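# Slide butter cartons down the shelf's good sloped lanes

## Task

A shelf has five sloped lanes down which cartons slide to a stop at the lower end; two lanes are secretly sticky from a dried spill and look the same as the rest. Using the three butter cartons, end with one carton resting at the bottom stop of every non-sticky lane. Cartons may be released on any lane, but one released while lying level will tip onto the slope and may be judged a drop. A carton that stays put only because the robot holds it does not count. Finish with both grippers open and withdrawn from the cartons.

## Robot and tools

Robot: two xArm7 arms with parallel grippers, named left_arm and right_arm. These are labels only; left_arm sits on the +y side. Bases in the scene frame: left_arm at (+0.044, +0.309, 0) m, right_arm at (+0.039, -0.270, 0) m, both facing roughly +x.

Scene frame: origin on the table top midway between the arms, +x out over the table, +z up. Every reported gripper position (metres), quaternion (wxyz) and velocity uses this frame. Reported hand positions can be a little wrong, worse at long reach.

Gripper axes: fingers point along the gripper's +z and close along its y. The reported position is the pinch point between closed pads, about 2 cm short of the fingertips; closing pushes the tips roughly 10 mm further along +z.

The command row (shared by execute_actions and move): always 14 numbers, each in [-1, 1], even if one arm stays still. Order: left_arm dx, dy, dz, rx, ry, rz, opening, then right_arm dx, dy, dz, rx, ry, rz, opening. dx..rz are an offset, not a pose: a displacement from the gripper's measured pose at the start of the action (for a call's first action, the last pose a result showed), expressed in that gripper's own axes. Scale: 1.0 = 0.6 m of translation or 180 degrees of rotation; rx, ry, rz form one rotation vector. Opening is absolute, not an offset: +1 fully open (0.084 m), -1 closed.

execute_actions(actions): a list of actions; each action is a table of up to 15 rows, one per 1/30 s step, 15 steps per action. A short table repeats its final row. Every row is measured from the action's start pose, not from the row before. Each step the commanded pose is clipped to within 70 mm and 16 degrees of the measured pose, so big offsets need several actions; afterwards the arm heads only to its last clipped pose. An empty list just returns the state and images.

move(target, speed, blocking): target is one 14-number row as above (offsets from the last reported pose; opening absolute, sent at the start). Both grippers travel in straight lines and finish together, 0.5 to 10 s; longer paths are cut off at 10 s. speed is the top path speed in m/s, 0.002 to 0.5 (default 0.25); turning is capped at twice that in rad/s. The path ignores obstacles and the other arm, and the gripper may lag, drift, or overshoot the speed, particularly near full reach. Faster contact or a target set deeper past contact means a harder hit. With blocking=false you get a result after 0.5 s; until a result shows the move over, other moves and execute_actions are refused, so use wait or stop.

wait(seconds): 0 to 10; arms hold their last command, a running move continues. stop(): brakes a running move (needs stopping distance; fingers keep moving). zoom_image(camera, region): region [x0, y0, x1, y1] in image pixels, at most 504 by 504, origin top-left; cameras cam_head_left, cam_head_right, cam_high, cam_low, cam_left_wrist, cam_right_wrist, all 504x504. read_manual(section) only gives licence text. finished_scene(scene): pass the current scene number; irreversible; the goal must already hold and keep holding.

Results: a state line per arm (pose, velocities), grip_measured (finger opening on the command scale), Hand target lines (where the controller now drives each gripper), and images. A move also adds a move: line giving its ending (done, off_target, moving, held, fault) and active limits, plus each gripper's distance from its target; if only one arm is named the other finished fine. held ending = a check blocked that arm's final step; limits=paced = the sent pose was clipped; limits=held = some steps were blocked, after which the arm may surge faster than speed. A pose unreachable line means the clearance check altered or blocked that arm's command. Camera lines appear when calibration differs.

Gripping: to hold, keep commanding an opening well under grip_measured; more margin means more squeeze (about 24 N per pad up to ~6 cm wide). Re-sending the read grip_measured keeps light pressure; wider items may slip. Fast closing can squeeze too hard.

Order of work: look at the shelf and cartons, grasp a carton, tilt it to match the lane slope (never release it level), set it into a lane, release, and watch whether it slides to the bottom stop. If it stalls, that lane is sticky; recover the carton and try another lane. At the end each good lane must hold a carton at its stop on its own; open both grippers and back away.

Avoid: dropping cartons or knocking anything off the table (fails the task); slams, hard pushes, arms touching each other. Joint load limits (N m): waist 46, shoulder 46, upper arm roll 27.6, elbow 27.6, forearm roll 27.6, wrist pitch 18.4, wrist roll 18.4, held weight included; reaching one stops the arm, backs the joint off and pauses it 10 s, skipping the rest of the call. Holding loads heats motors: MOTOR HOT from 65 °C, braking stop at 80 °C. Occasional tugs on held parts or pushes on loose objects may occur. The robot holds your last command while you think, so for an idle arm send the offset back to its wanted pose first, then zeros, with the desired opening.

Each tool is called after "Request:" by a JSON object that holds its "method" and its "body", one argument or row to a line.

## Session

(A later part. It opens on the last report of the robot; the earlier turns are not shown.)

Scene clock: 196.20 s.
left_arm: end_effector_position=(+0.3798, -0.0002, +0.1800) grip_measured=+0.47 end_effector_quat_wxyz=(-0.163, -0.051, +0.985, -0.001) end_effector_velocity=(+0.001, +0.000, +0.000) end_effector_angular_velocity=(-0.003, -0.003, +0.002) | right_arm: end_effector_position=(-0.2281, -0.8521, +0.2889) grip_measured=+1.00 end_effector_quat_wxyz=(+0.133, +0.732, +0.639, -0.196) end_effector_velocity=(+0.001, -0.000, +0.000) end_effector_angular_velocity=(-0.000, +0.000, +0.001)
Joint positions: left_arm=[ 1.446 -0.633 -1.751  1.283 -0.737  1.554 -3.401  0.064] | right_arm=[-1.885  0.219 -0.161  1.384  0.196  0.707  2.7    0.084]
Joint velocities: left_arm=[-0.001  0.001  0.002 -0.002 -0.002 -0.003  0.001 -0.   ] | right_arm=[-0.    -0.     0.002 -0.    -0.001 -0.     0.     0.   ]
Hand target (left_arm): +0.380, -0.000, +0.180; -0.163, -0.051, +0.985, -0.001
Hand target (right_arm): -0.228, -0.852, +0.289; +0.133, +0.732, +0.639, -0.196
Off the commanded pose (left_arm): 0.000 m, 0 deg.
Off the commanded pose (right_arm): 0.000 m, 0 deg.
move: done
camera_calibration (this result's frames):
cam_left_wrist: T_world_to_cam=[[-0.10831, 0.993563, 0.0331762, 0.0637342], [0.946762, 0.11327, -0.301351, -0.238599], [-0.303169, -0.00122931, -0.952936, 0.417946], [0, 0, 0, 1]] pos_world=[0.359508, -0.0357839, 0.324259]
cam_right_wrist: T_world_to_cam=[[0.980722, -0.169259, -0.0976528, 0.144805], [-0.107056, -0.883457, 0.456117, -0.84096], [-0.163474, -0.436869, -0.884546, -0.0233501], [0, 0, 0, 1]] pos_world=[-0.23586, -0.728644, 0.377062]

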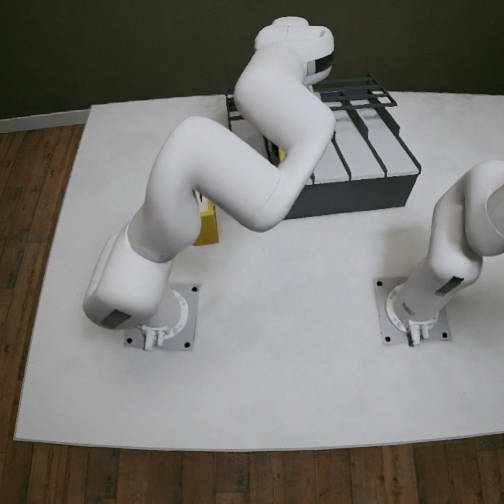

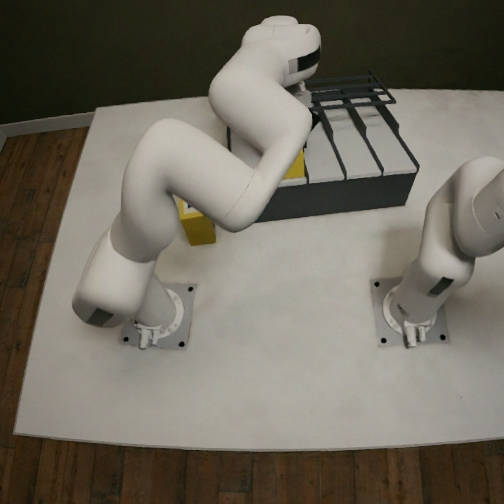

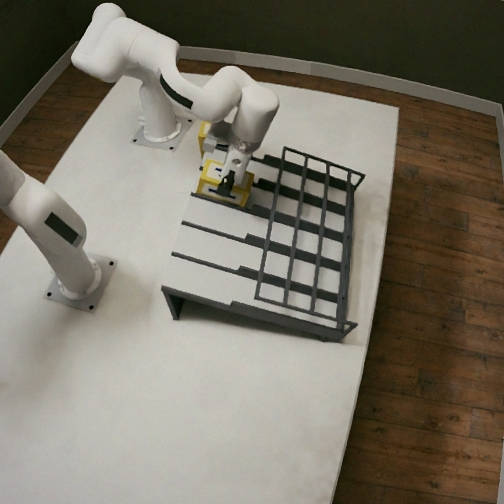

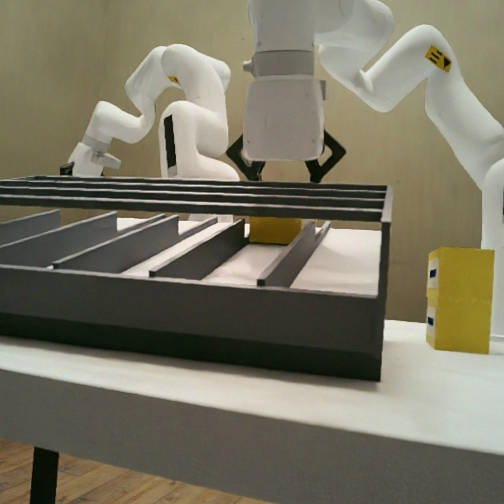

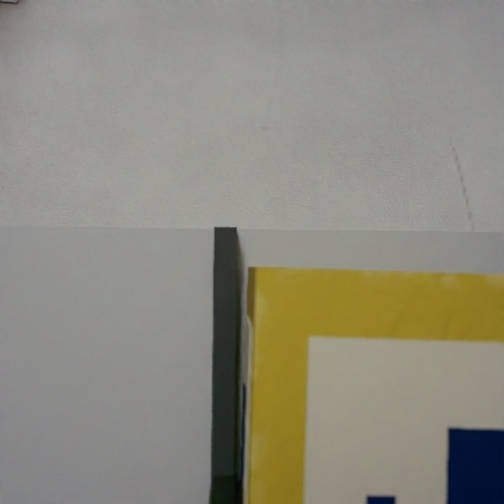

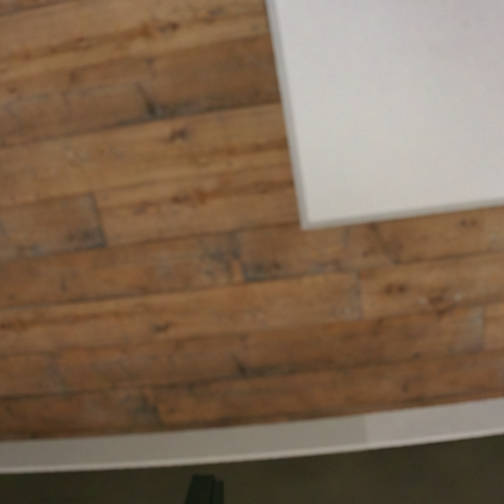

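Request:
{"method": "move", "body": {
  "target": [0,0.006,0.009,0,0,0,0.2,0,0,0,0,0,0,1],
  "speed": 0.03
}}

Request:
{"method": "move", "body": {
  "target": [0,0,0,0,0,0,0.8,0,0,0,0,0,0,1]
}}

Request:
{"method": "wait", "body": {
  "seconds": 2
}}

Scene clock: 203.47 s.
left_arm: end_effector_position=(+0.3793, +0.0030, +0.1768) grip_measured=+0.47 end_effector_quat_wxyz=(-0.161, -0.051, +0.986, -0.002) end_effector_velocity=(-0.001, +0.000, -0.001) end_effector_angular_velocity=(+0.001, +0.001, -0.002) | right_arm: end_effector_position=(-0.2281, -0.8521, +0.2889) grip_measured=+1.00 end_effector_quat_wxyz=(+0.133, +0.732, +0.639, -0.196) end_effector_velocity=(+0.001, -0.001, +0.001) end_effector_angular_velocity=(-0.002, +0.001, +0.002)
Joint positions: left_arm=[ 1.434 -0.631 -1.742  1.263 -0.738  1.54  -3.392  0.064] | right_arm=[-1.885  0.219 -0.161  1.384  0.196  0.707  2.7    0.084]
Joint velocities: left_arm=[-0.002 -0.002  0.001 -0.003 -0.001 -0.001  0.002  0.   ] | right_arm=[ 0.001 -0.     0.     0.001  0.001 -0.002 -0.001  0.   ]
Hand target (left_arm): +0.378, +0.003, +0.175; -0.163, -0.051, +0.985, -0.001
Hand target (right_arm): -0.228, -0.852, +0.289; +0.133, +0.732, +0.639, -0.196
Off the commanded pose (left_arm): 0.002 m, 0 deg.
Off the commanded pose (right_arm): 0.000 m, 0 deg.
move: done
camera_calibration (this result's frames):
cam_left_wrist: T_world_to_cam=[[-0.109143, 0.993573, 0.0300139, 0.0615101], [0.947942, 0.113122, -0.297673, -0.240505], [-0.299155, -0.00403741, -0.954196, 0.413454], [0, 0, 0, 1]] pos_world=[0.358385, -0.032239, 0.321078]
cam_right_wrist: T_world_to_cam=[[0.980722, -0.169259, -0.0976528, 0.144805], [-0.107056, -0.883457, 0.456116, -0.84096], [-0.163474, -0.436869, -0.884546, -0.02335], [0, 0, 0, 1]] pos_world=[-0.23586, -0.728643, 0.377062]

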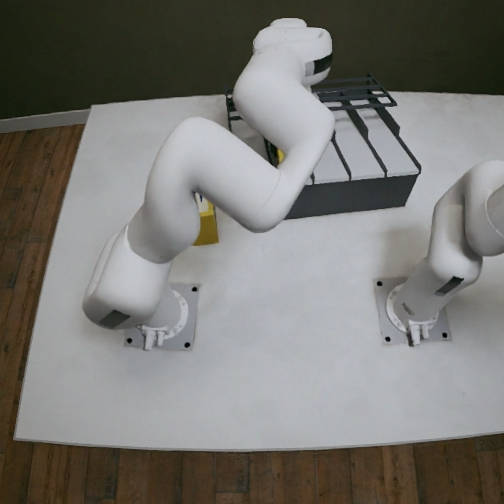

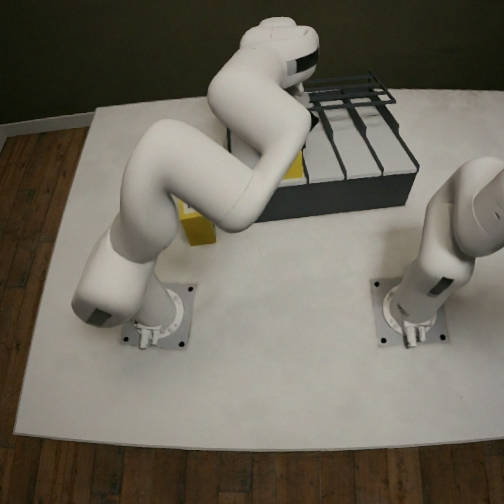

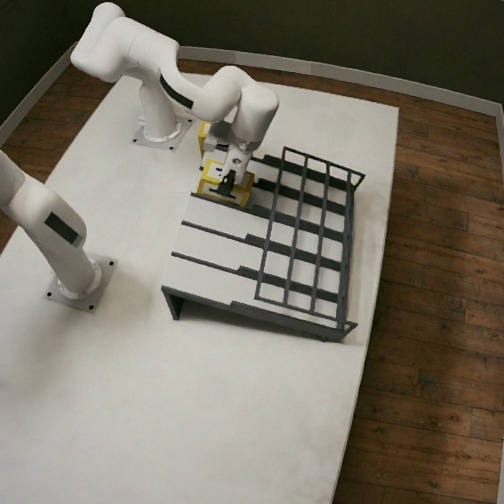

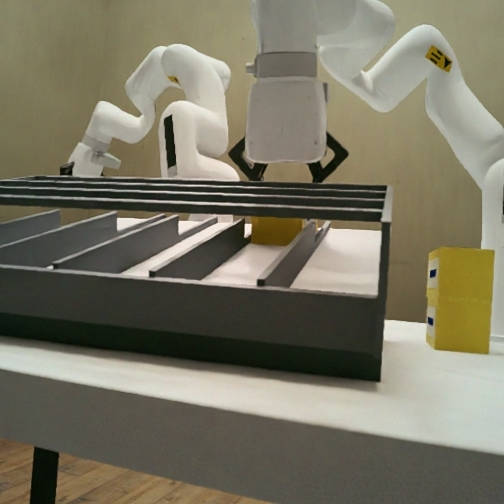

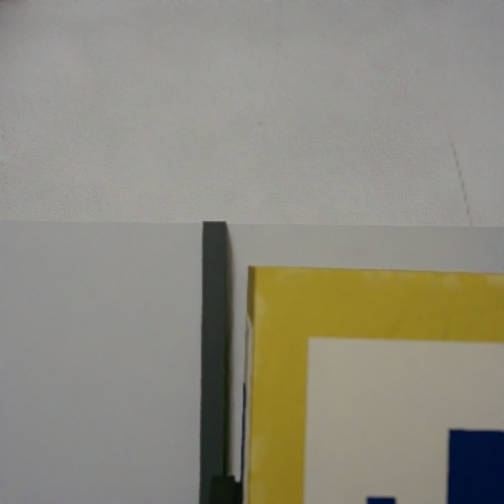

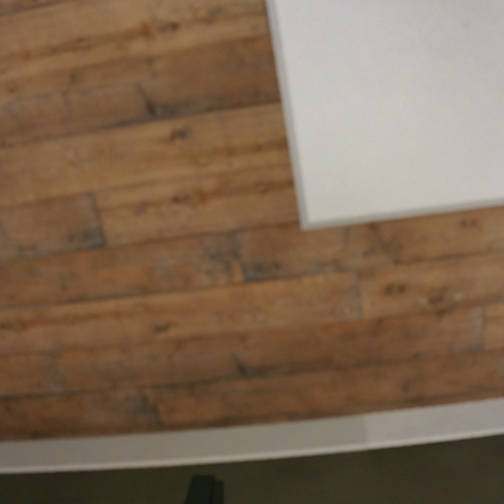

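Scene clock: 203.97 s.
left_arm: end_effector_position=(+0.3791, +0.0030, +0.1766) grip_measured=+0.80 end_effector_quat_wxyz=(-0.161, -0.051, +0.986, -0.002) end_effector_velocity=(+0.001, -0.000, +0.001) end_effector_angular_velocity=(-0.003, -0.001, +0.002) | right_arm: end_effector_position=(-0.2281, -0.8521, +0.2889) grip_measured=+1.00 end_effector_quat_wxyz=(+0.133, +0.732, +0.639, -0.196) end_effector_velocity=(-0.001, +0.000, -0.000) end_effector_angular_velocity=(+0.000, -0.001, -0.001)
Joint positions: left_arm=[ 1.434 -0.631 -1.743  1.263 -0.738  1.539 -3.393  0.077] | right_arm=[-1.885  0.219 -0.161  1.384  0.196  0.707  2.7    0.084]
Joint velocities: left_arm=[ 0.     0.001  0.001  0.001 -0.002 -0.    -0.     0.   ] | right_arm=[-0.     0.    -0.001 -0.     0.001 -0.    -0.    -0.   ]
Hand target (left_arm): +0.379, +0.003, +0.177; -0.161, -0.051, +0.986, -0.002
Hand target (right_arm): -0.228, -0.852, +0.289; +0.133, +0.732, +0.639, -0.196
Off the commanded pose (left_arm): 0.000 m, 0 deg.
Off the commanded pose (right_arm): 0.000 m, 0 deg.
move: done
camera_calibration (this result's frames):
cam_left_wrist: T_world_to_cam=[[-0.109017, 0.993575, 0.030395, 0.0613565], [0.947817, 0.113115, -0.298074, -0.240279], [-0.299597, -0.0036863, -0.954059, 0.413356], [0, 0, 0, 1]] pos_world=[0.35827, -0.0322594, 0.32088]
cam_right_wrist: T_world_to_cam=[[0.980722, -0.169259, -0.0976527, 0.144805], [-0.107056, -0.883457, 0.456117, -0.84096], [-0.163474, -0.436869, -0.884546, -0.0233501], [0, 0, 0, 1]] pos_world=[-0.23586, -0.728644, 0.377062]

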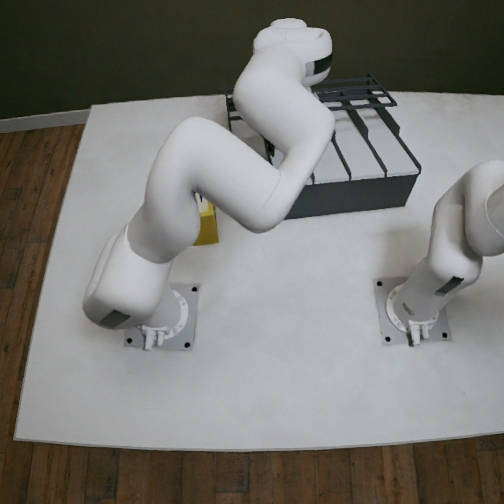

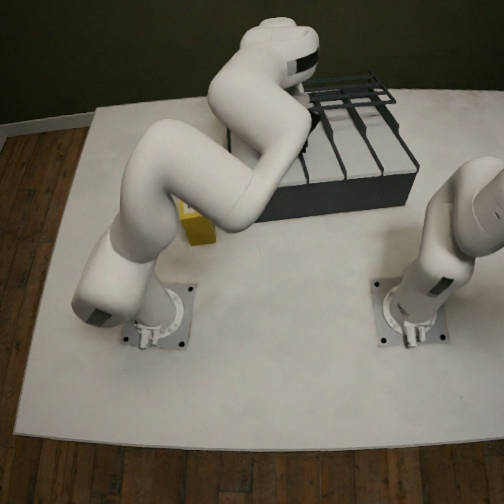

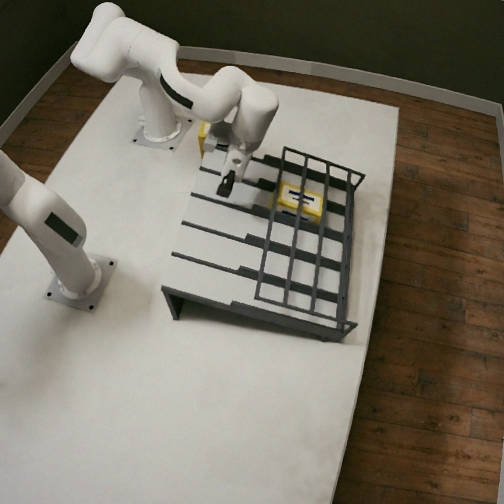

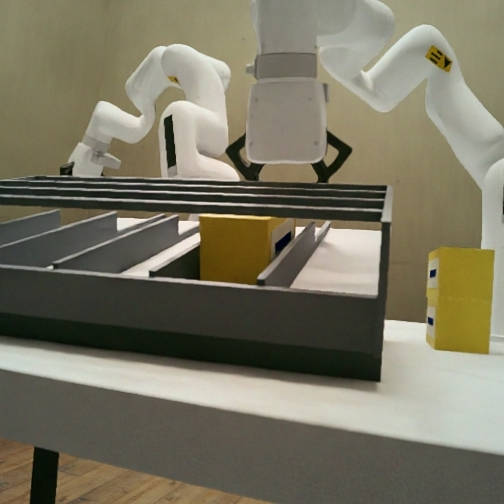

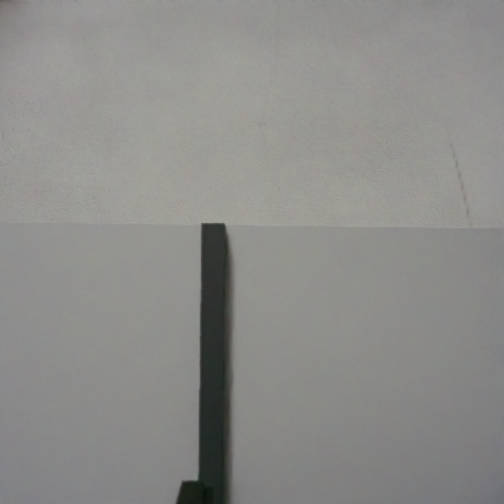

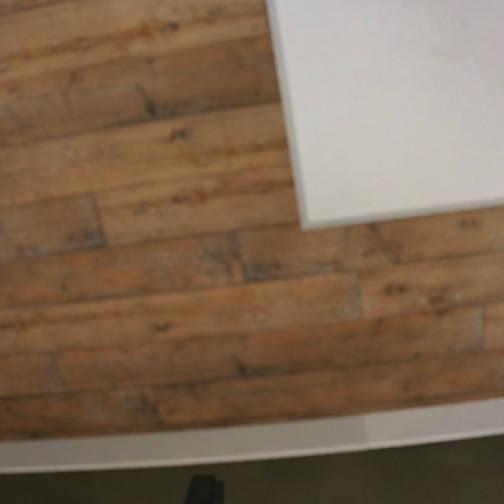

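Scene clock: 205.97 s.
left_arm: end_effector_position=(+0.3793, +0.0030, +0.1768) grip_measured=+0.80 end_effector_quat_wxyz=(-0.161, -0.051, +0.986, -0.002) end_effector_velocity=(-0.000, +0.000, -0.000) end_effector_angular_velocity=(+0.001, +0.000, -0.001) | right_arm: end_effector_position=(-0.2281, -0.8521, +0.2889) grip_measured=+1.00 end_effector_quat_wxyz=(+0.133, +0.732, +0.639, -0.196) end_effector_velocity=(-0.000, +0.000, +0.000) end_effector_angular_velocity=(-0.000, -0.000, -0.002)
Joint positions: left_arm=[ 1.434 -0.631 -1.743  1.263 -0.738  1.539 -3.393  0.077] | right_arm=[-1.885  0.219 -0.161  1.384  0.196  0.707  2.7    0.084]
Joint velocities: left_arm=[-0.001 -0.     0.    -0.001  0.    -0.     0.    -0.   ] | right_arm=[-0.    -0.001 -0.001 -0.    -0.     0.     0.001 -0.   ]
Hand target (left_arm): +0.379, +0.003, +0.177; -0.161, -0.051, +0.986, -0.002
Hand target (right_arm): -0.228, -0.852, +0.289; +0.133, +0.732, +0.639, -0.196
Off the commanded pose (left_arm): 0.000 m, 0 deg.
Off the commanded pose (right_arm): 0.000 m, 0 deg.
wait: 2.00 s; at rest by 0.17 s
camera_calibration (this result's frames):
cam_left_wrist: T_world_to_cam=[[-0.109142, 0.993573, 0.030016, 0.0615092], [0.947941, 0.113123, -0.297675, -0.240504], [-0.299158, -0.00403553, -0.954195, 0.413454], [0, 0, 0, 1]] pos_world=[0.358385, -0.032239, 0.321077]
cam_right_wrist: T_world_to_cam=[[0.980722, -0.169259, -0.0976528, 0.144805], [-0.107056, -0.883457, 0.456116, -0.84096], [-0.163474, -0.436869, -0.884546, -0.02335], [0, 0, 0, 1]] pos_world=[-0.23586, -0.728643, 0.377062]

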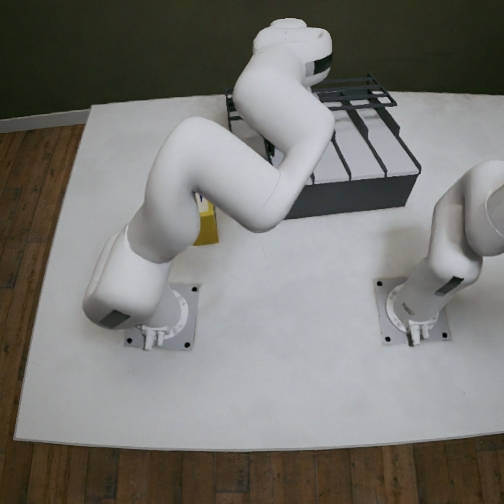

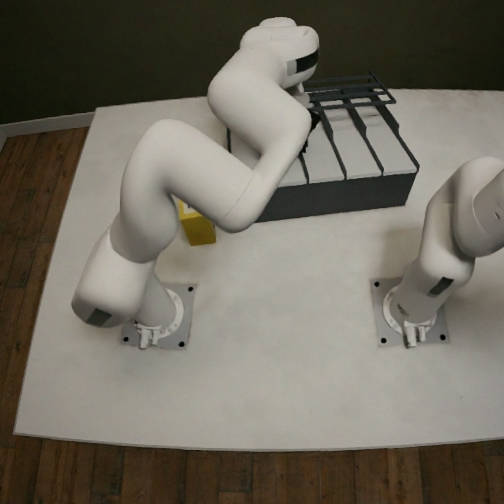

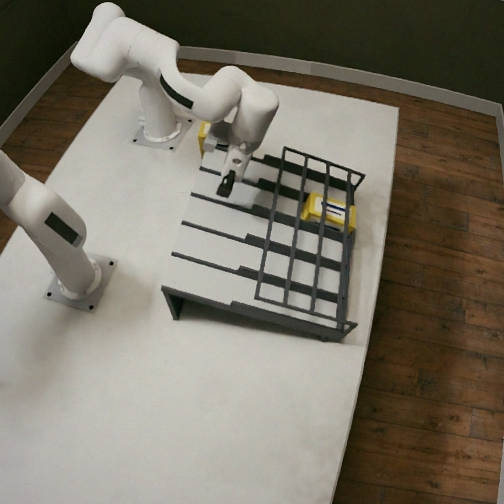

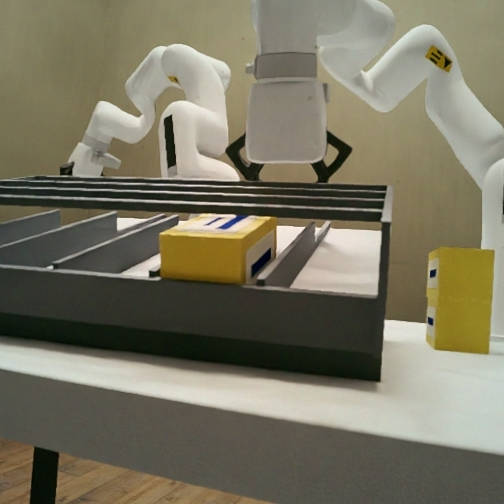

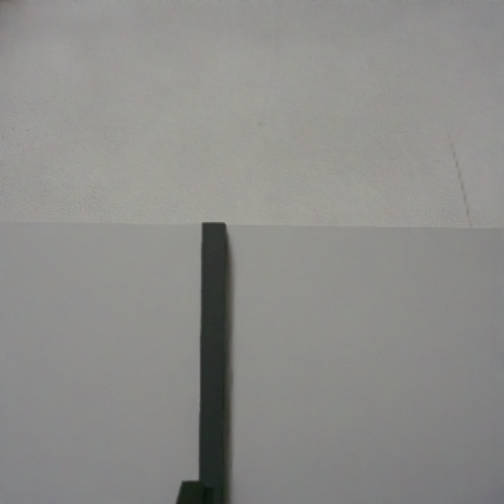

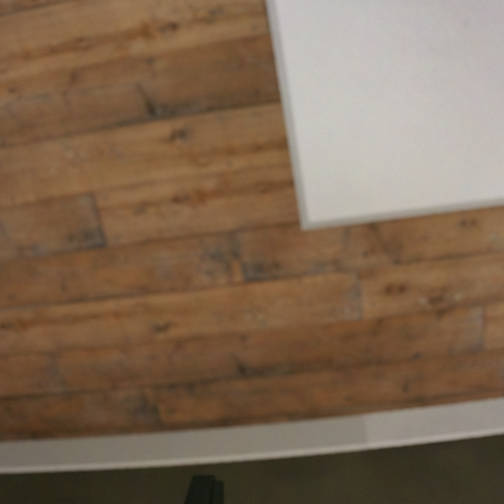

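Request:
{"method": "move", "body": {
  "target": [0,0,-0.1,0,0,0,1,0,0,0,0,0,0,1]
}}

Request:
{"method": "move", "body": {
  "target": [0.13,0.368,0.041,0,-0.104,0,1,0,0,0,0,0,0,1]
}}

Scene clock: 218.50 s.
left_arm: end_effector_position=(+0.3979, +0.0038, +0.2331) grip_measured=+1.00 end_effector_quat_wxyz=(-0.162, -0.051, +0.986, -0.002) end_effector_velocity=(+0.001, +0.001, +0.002) end_effector_angular_velocity=(+0.001, +0.000, +0.002) | right_arm: end_effector_position=(-0.2281, -0.8521, +0.2889) grip_measured=+1.00 end_effector_quat_wxyz=(+0.133, +0.732, +0.639, -0.196) end_effector_velocity=(+0.000, -0.000, -0.001) end_effector_angular_velocity=(+0.000, -0.000, +0.000)
Joint positions: left_arm=[ 1.514 -0.602 -1.733  1.429 -0.687  1.678 -3.425  0.084] | right_arm=[-1.885  0.219 -0.161  1.384  0.196  0.707  2.7    0.084]
Joint velocities: left_arm=[ 0.004  0.001  0.001  0.006  0.002  0.006 -0.001  0.   ] | right_arm=[-0.001  0.001  0.002 -0.    -0.    -0.001  0.    -0.   ]
Hand target (left_arm): +0.398, +0.004, +0.234; -0.161, -0.051, +0.986, -0.002
Hand target (right_arm): -0.228, -0.852, +0.289; +0.133, +0.732, +0.639, -0.196
Off the commanded pose (left_arm): 0.001 m, 0 deg.
Off the commanded pose (right_arm): 0.000 m, 0 deg.
move: done
camera_calibration (this result's frames):
cam_left_wrist: T_world_to_cam=[[-0.108221, 0.993664, 0.030337, 0.060619], [0.947737, 0.112337, -0.298622, -0.241187], [-0.300138, -0.00356583, -0.953889, 0.47306], [0, 0, 0, 1]] pos_world=[0.377125, -0.031454, 0.377384]
cam_right_wrist: T_world_to_cam=[[0.980722, -0.169259, -0.0976527, 0.144805], [-0.107056, -0.883457, 0.456116, -0.84096], [-0.163474, -0.436869, -0.884546, -0.0233501], [0, 0, 0, 1]] pos_world=[-0.23586, -0.728644, 0.377062]

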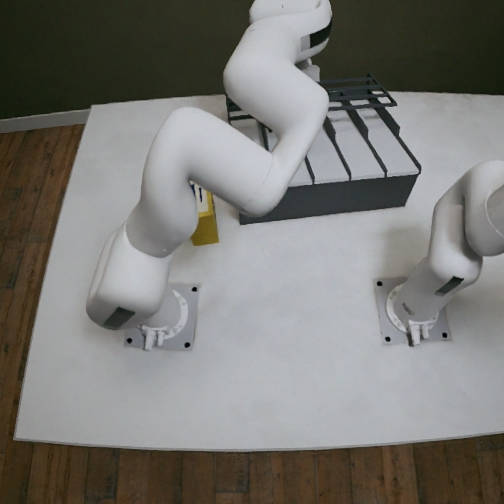

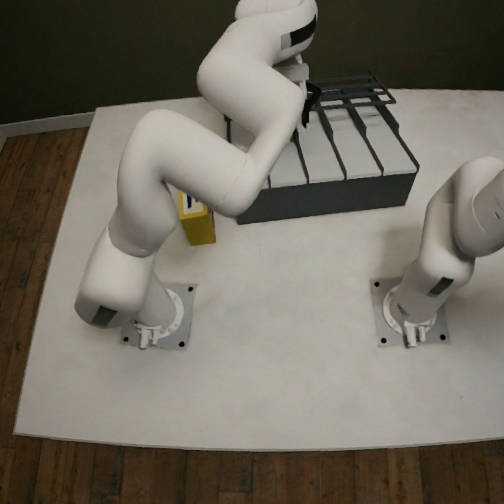

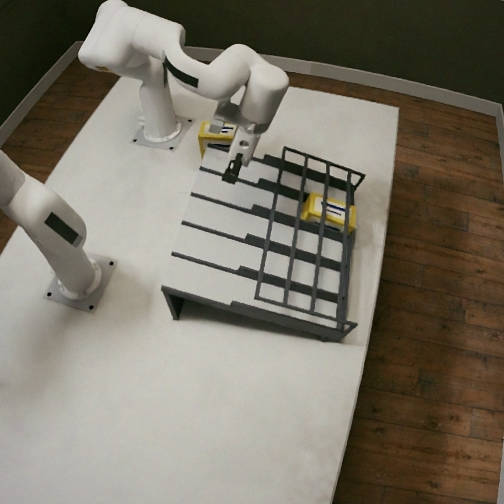

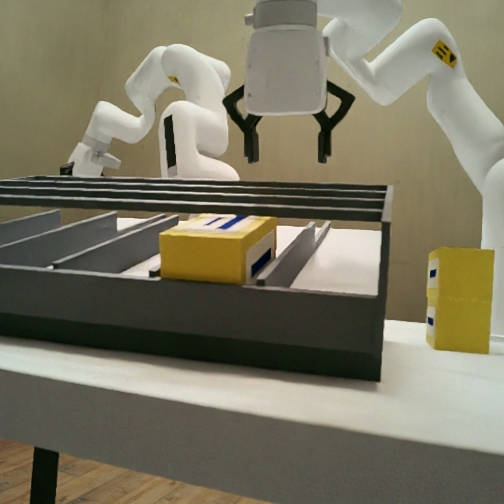

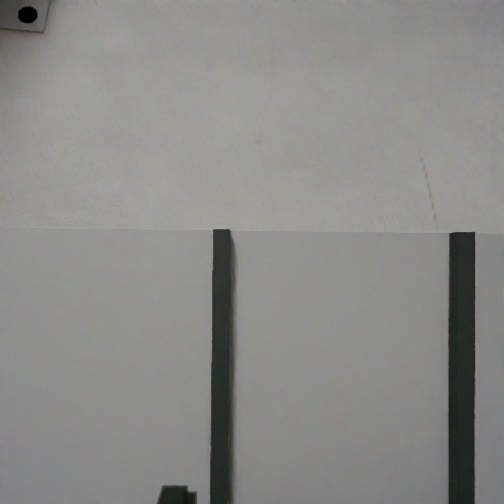

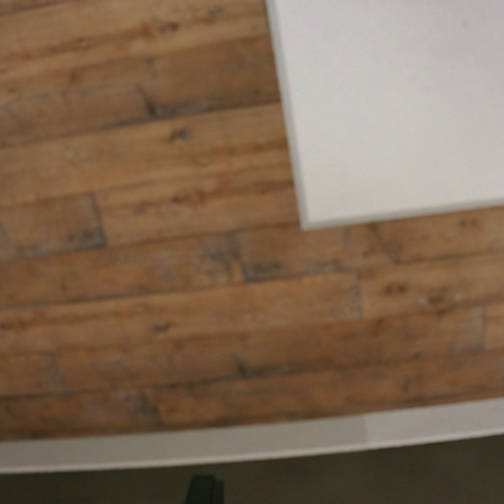

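Scene clock: 219.97 s.
left_arm: end_effector_position=(+0.2946, +0.2148, +0.2378) grip_measured=+1.00 end_effector_quat_wxyz=(+0.001, -0.050, +0.999, +0.005) end_effector_velocity=(-0.001, +0.002, +0.000) end_effector_angular_velocity=(+0.001, -0.004, +0.001) | right_arm: end_effector_position=(-0.2281, -0.8521, +0.2889) grip_measured=+1.00 end_effector_quat_wxyz=(+0.133, +0.732, +0.639, -0.196) end_effector_velocity=(+0.001, -0.000, -0.000) end_effector_angular_velocity=(-0.000, -0.001, +0.001)
Joint positions: left_arm=[ 0.69  -1.038 -0.706  0.57  -0.585  1.492 -2.985  0.084] | right_arm=[-1.885  0.219 -0.161  1.384  0.196  0.707  2.7    0.084]
Joint velocities: left_arm=[-0.003 -0.008  0.007 -0.006  0.003  0.001  0.004  0.   ] | right_arm=[-0.001  0.     0.002 -0.     0.001 -0.    -0.     0.   ]
Hand target (left_arm): +0.294, +0.215, +0.238; +0.001, -0.050, +0.999, +0.005
Hand target (right_arm): -0.228, -0.852, +0.289; +0.133, +0.732, +0.639, -0.196
Off the commanded pose (left_arm): 0.001 m, 0 deg.
Off the commanded pose (right_arm): 0.000 m, 0 deg.
move: done
camera_calibration (this result's frames):
cam_left_wrist: T_world_to_cam=[[-0.112139, 0.993383, 0.024788, -0.157825], [0.993469, 0.11155, 0.0239856, -0.255543], [0.0210618, 0.0273158, -0.999405, 0.356875], [0, 0, 0, 1]] pos_world=[0.228659, 0.175538, 0.366704]
cam_right_wrist: T_world_to_cam=[[0.980722, -0.169259, -0.0976528, 0.144805], [-0.107056, -0.883457, 0.456117, -0.84096], [-0.163474, -0.436869, -0.884546, -0.0233503], [0, 0, 0, 1]] pos_world=[-0.23586, -0.728644, 0.377062]

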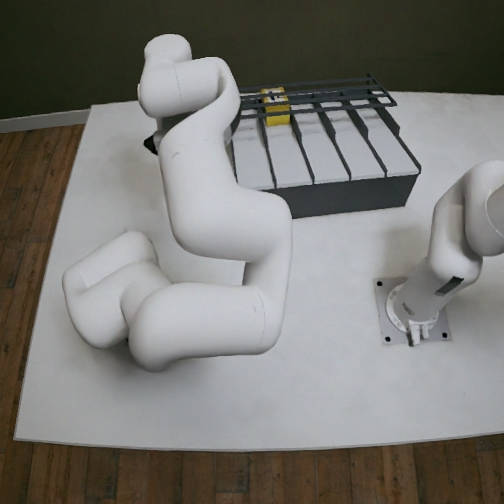

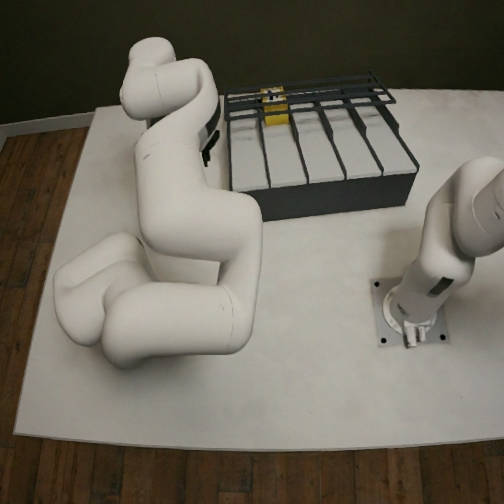

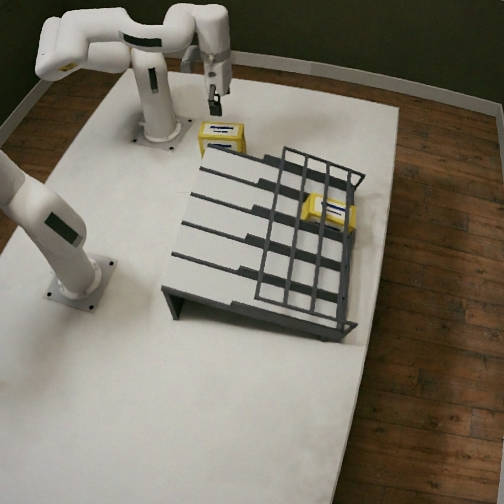

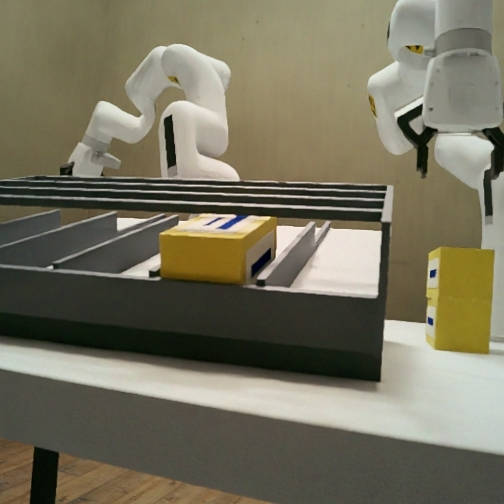

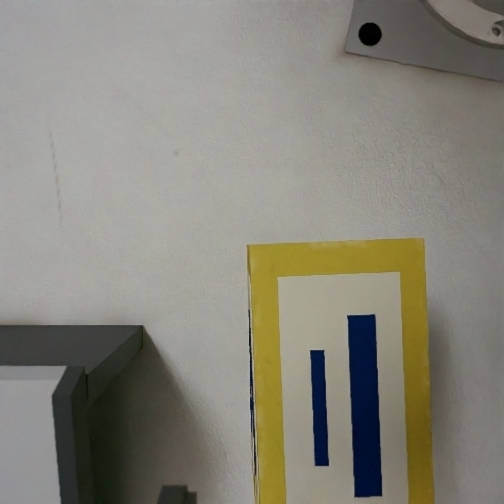

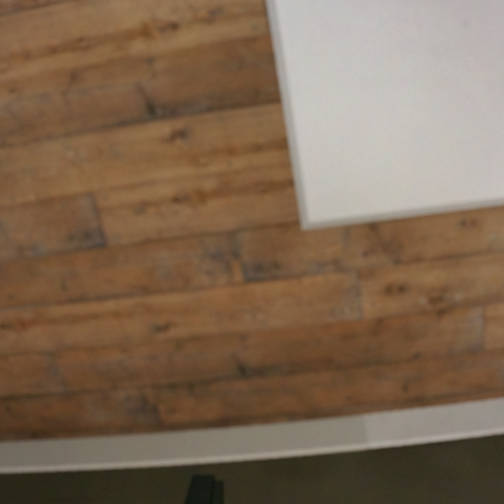

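Request:
{"method": "move", "body": {
  "target": [0,0.004,0.222,0,0,0,1,0,0,0,0,0,0,1],
  "speed": 0.12
}}

Scene clock: 232.07 s.
left_arm: end_effector_position=(+0.2945, +0.2195, +0.1051) grip_measured=+1.00 end_effector_quat_wxyz=(+0.002, -0.050, +0.999, +0.006) end_effector_velocity=(-0.001, +0.001, -0.002) end_effector_angular_velocity=(+0.001, +0.003, +0.001) | right_arm: end_effector_position=(-0.2281, -0.8521, +0.2889) grip_measured=+1.00 end_effector_quat_wxyz=(+0.133, +0.732, +0.639, -0.196) end_effector_velocity=(-0.000, +0.000, +0.000) end_effector_angular_velocity=(-0.000, -0.002, -0.001)
Joint positions: left_arm=[ 0.681 -0.929 -1.025  0.305 -0.859  1.102 -2.932  0.084] | right_arm=[-1.885  0.219 -0.161  1.384  0.196  0.707  2.7    0.084]
Joint velocities: left_arm=[ 0.002  0.004 -0.005 -0.003 -0.002 -0.005  0.001  0.   ] | right_arm=[ 0.001  0.    -0.001  0.001  0.002  0.001  0.     0.   ]
Hand target (left_arm): +0.294, +0.220, +0.105; +0.001, -0.050, +0.999, +0.006
Hand target (right_arm): -0.228, -0.852, +0.289; +0.133, +0.732, +0.639, -0.196
Off the commanded pose (left_arm): 0.001 m, 0 deg.
Off the commanded pose (right_arm): 0.000 m, 0 deg.
move: done
camera_calibration (this result's frames):
cam_left_wrist: T_world_to_cam=[[-0.113459, 0.9932, 0.0260822, -0.158927], [0.993305, 0.112818, 0.0248651, -0.253111], [0.0217534, 0.0287288, -0.999351, 0.223602], [0, 0, 0, 1]] pos_world=[0.22852, 0.179978, 0.233896]
cam_right_wrist: T_world_to_cam=[[0.980722, -0.169258, -0.0976529, 0.144805], [-0.107055, -0.883457, 0.456117, -0.84096], [-0.163474, -0.436869, -0.884546, -0.0233503], [0, 0, 0, 1]] pos_world=[-0.23586, -0.728644, 0.377062]

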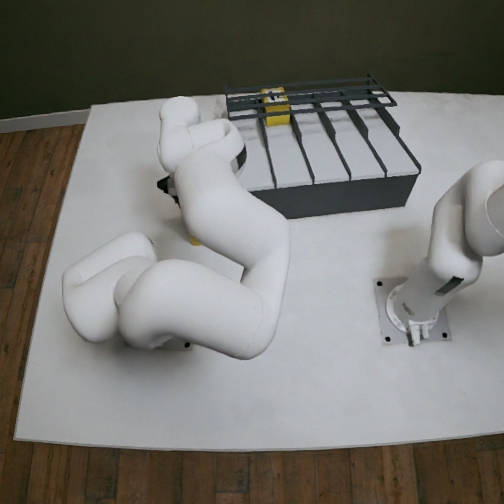

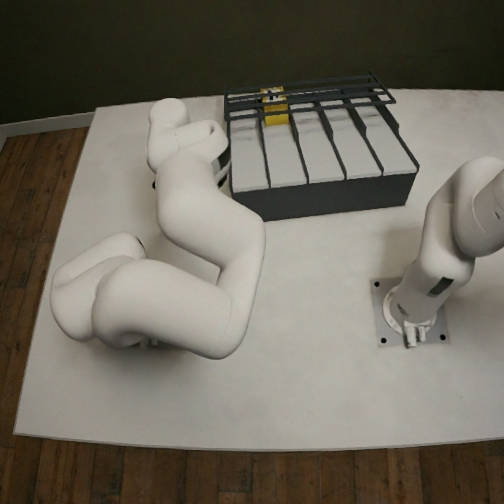

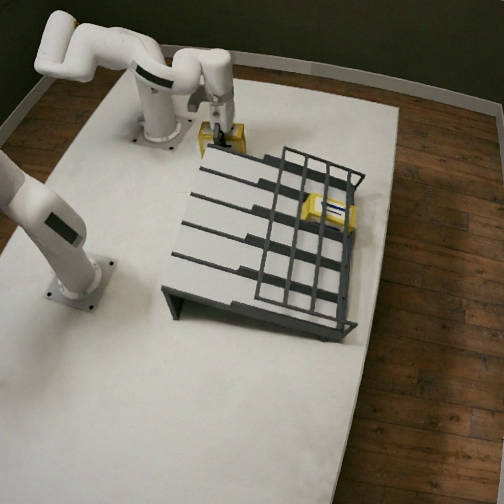

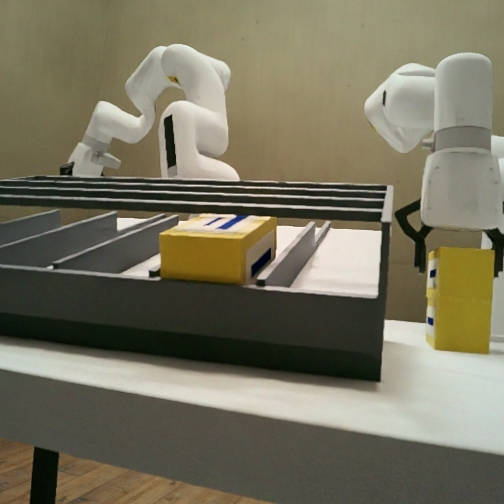

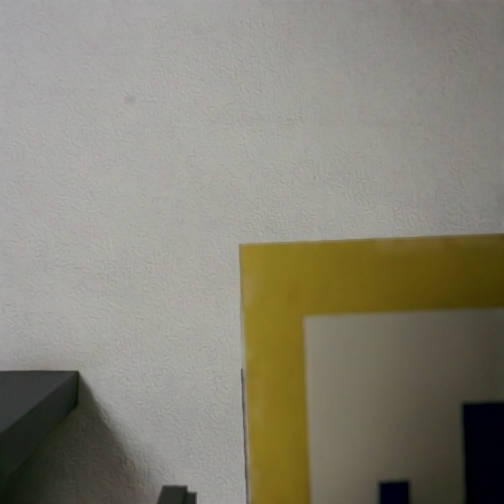

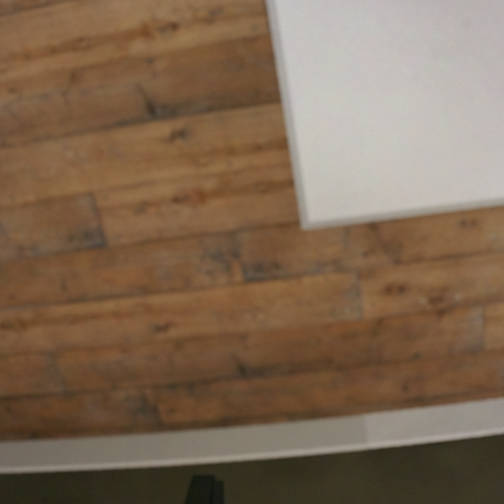

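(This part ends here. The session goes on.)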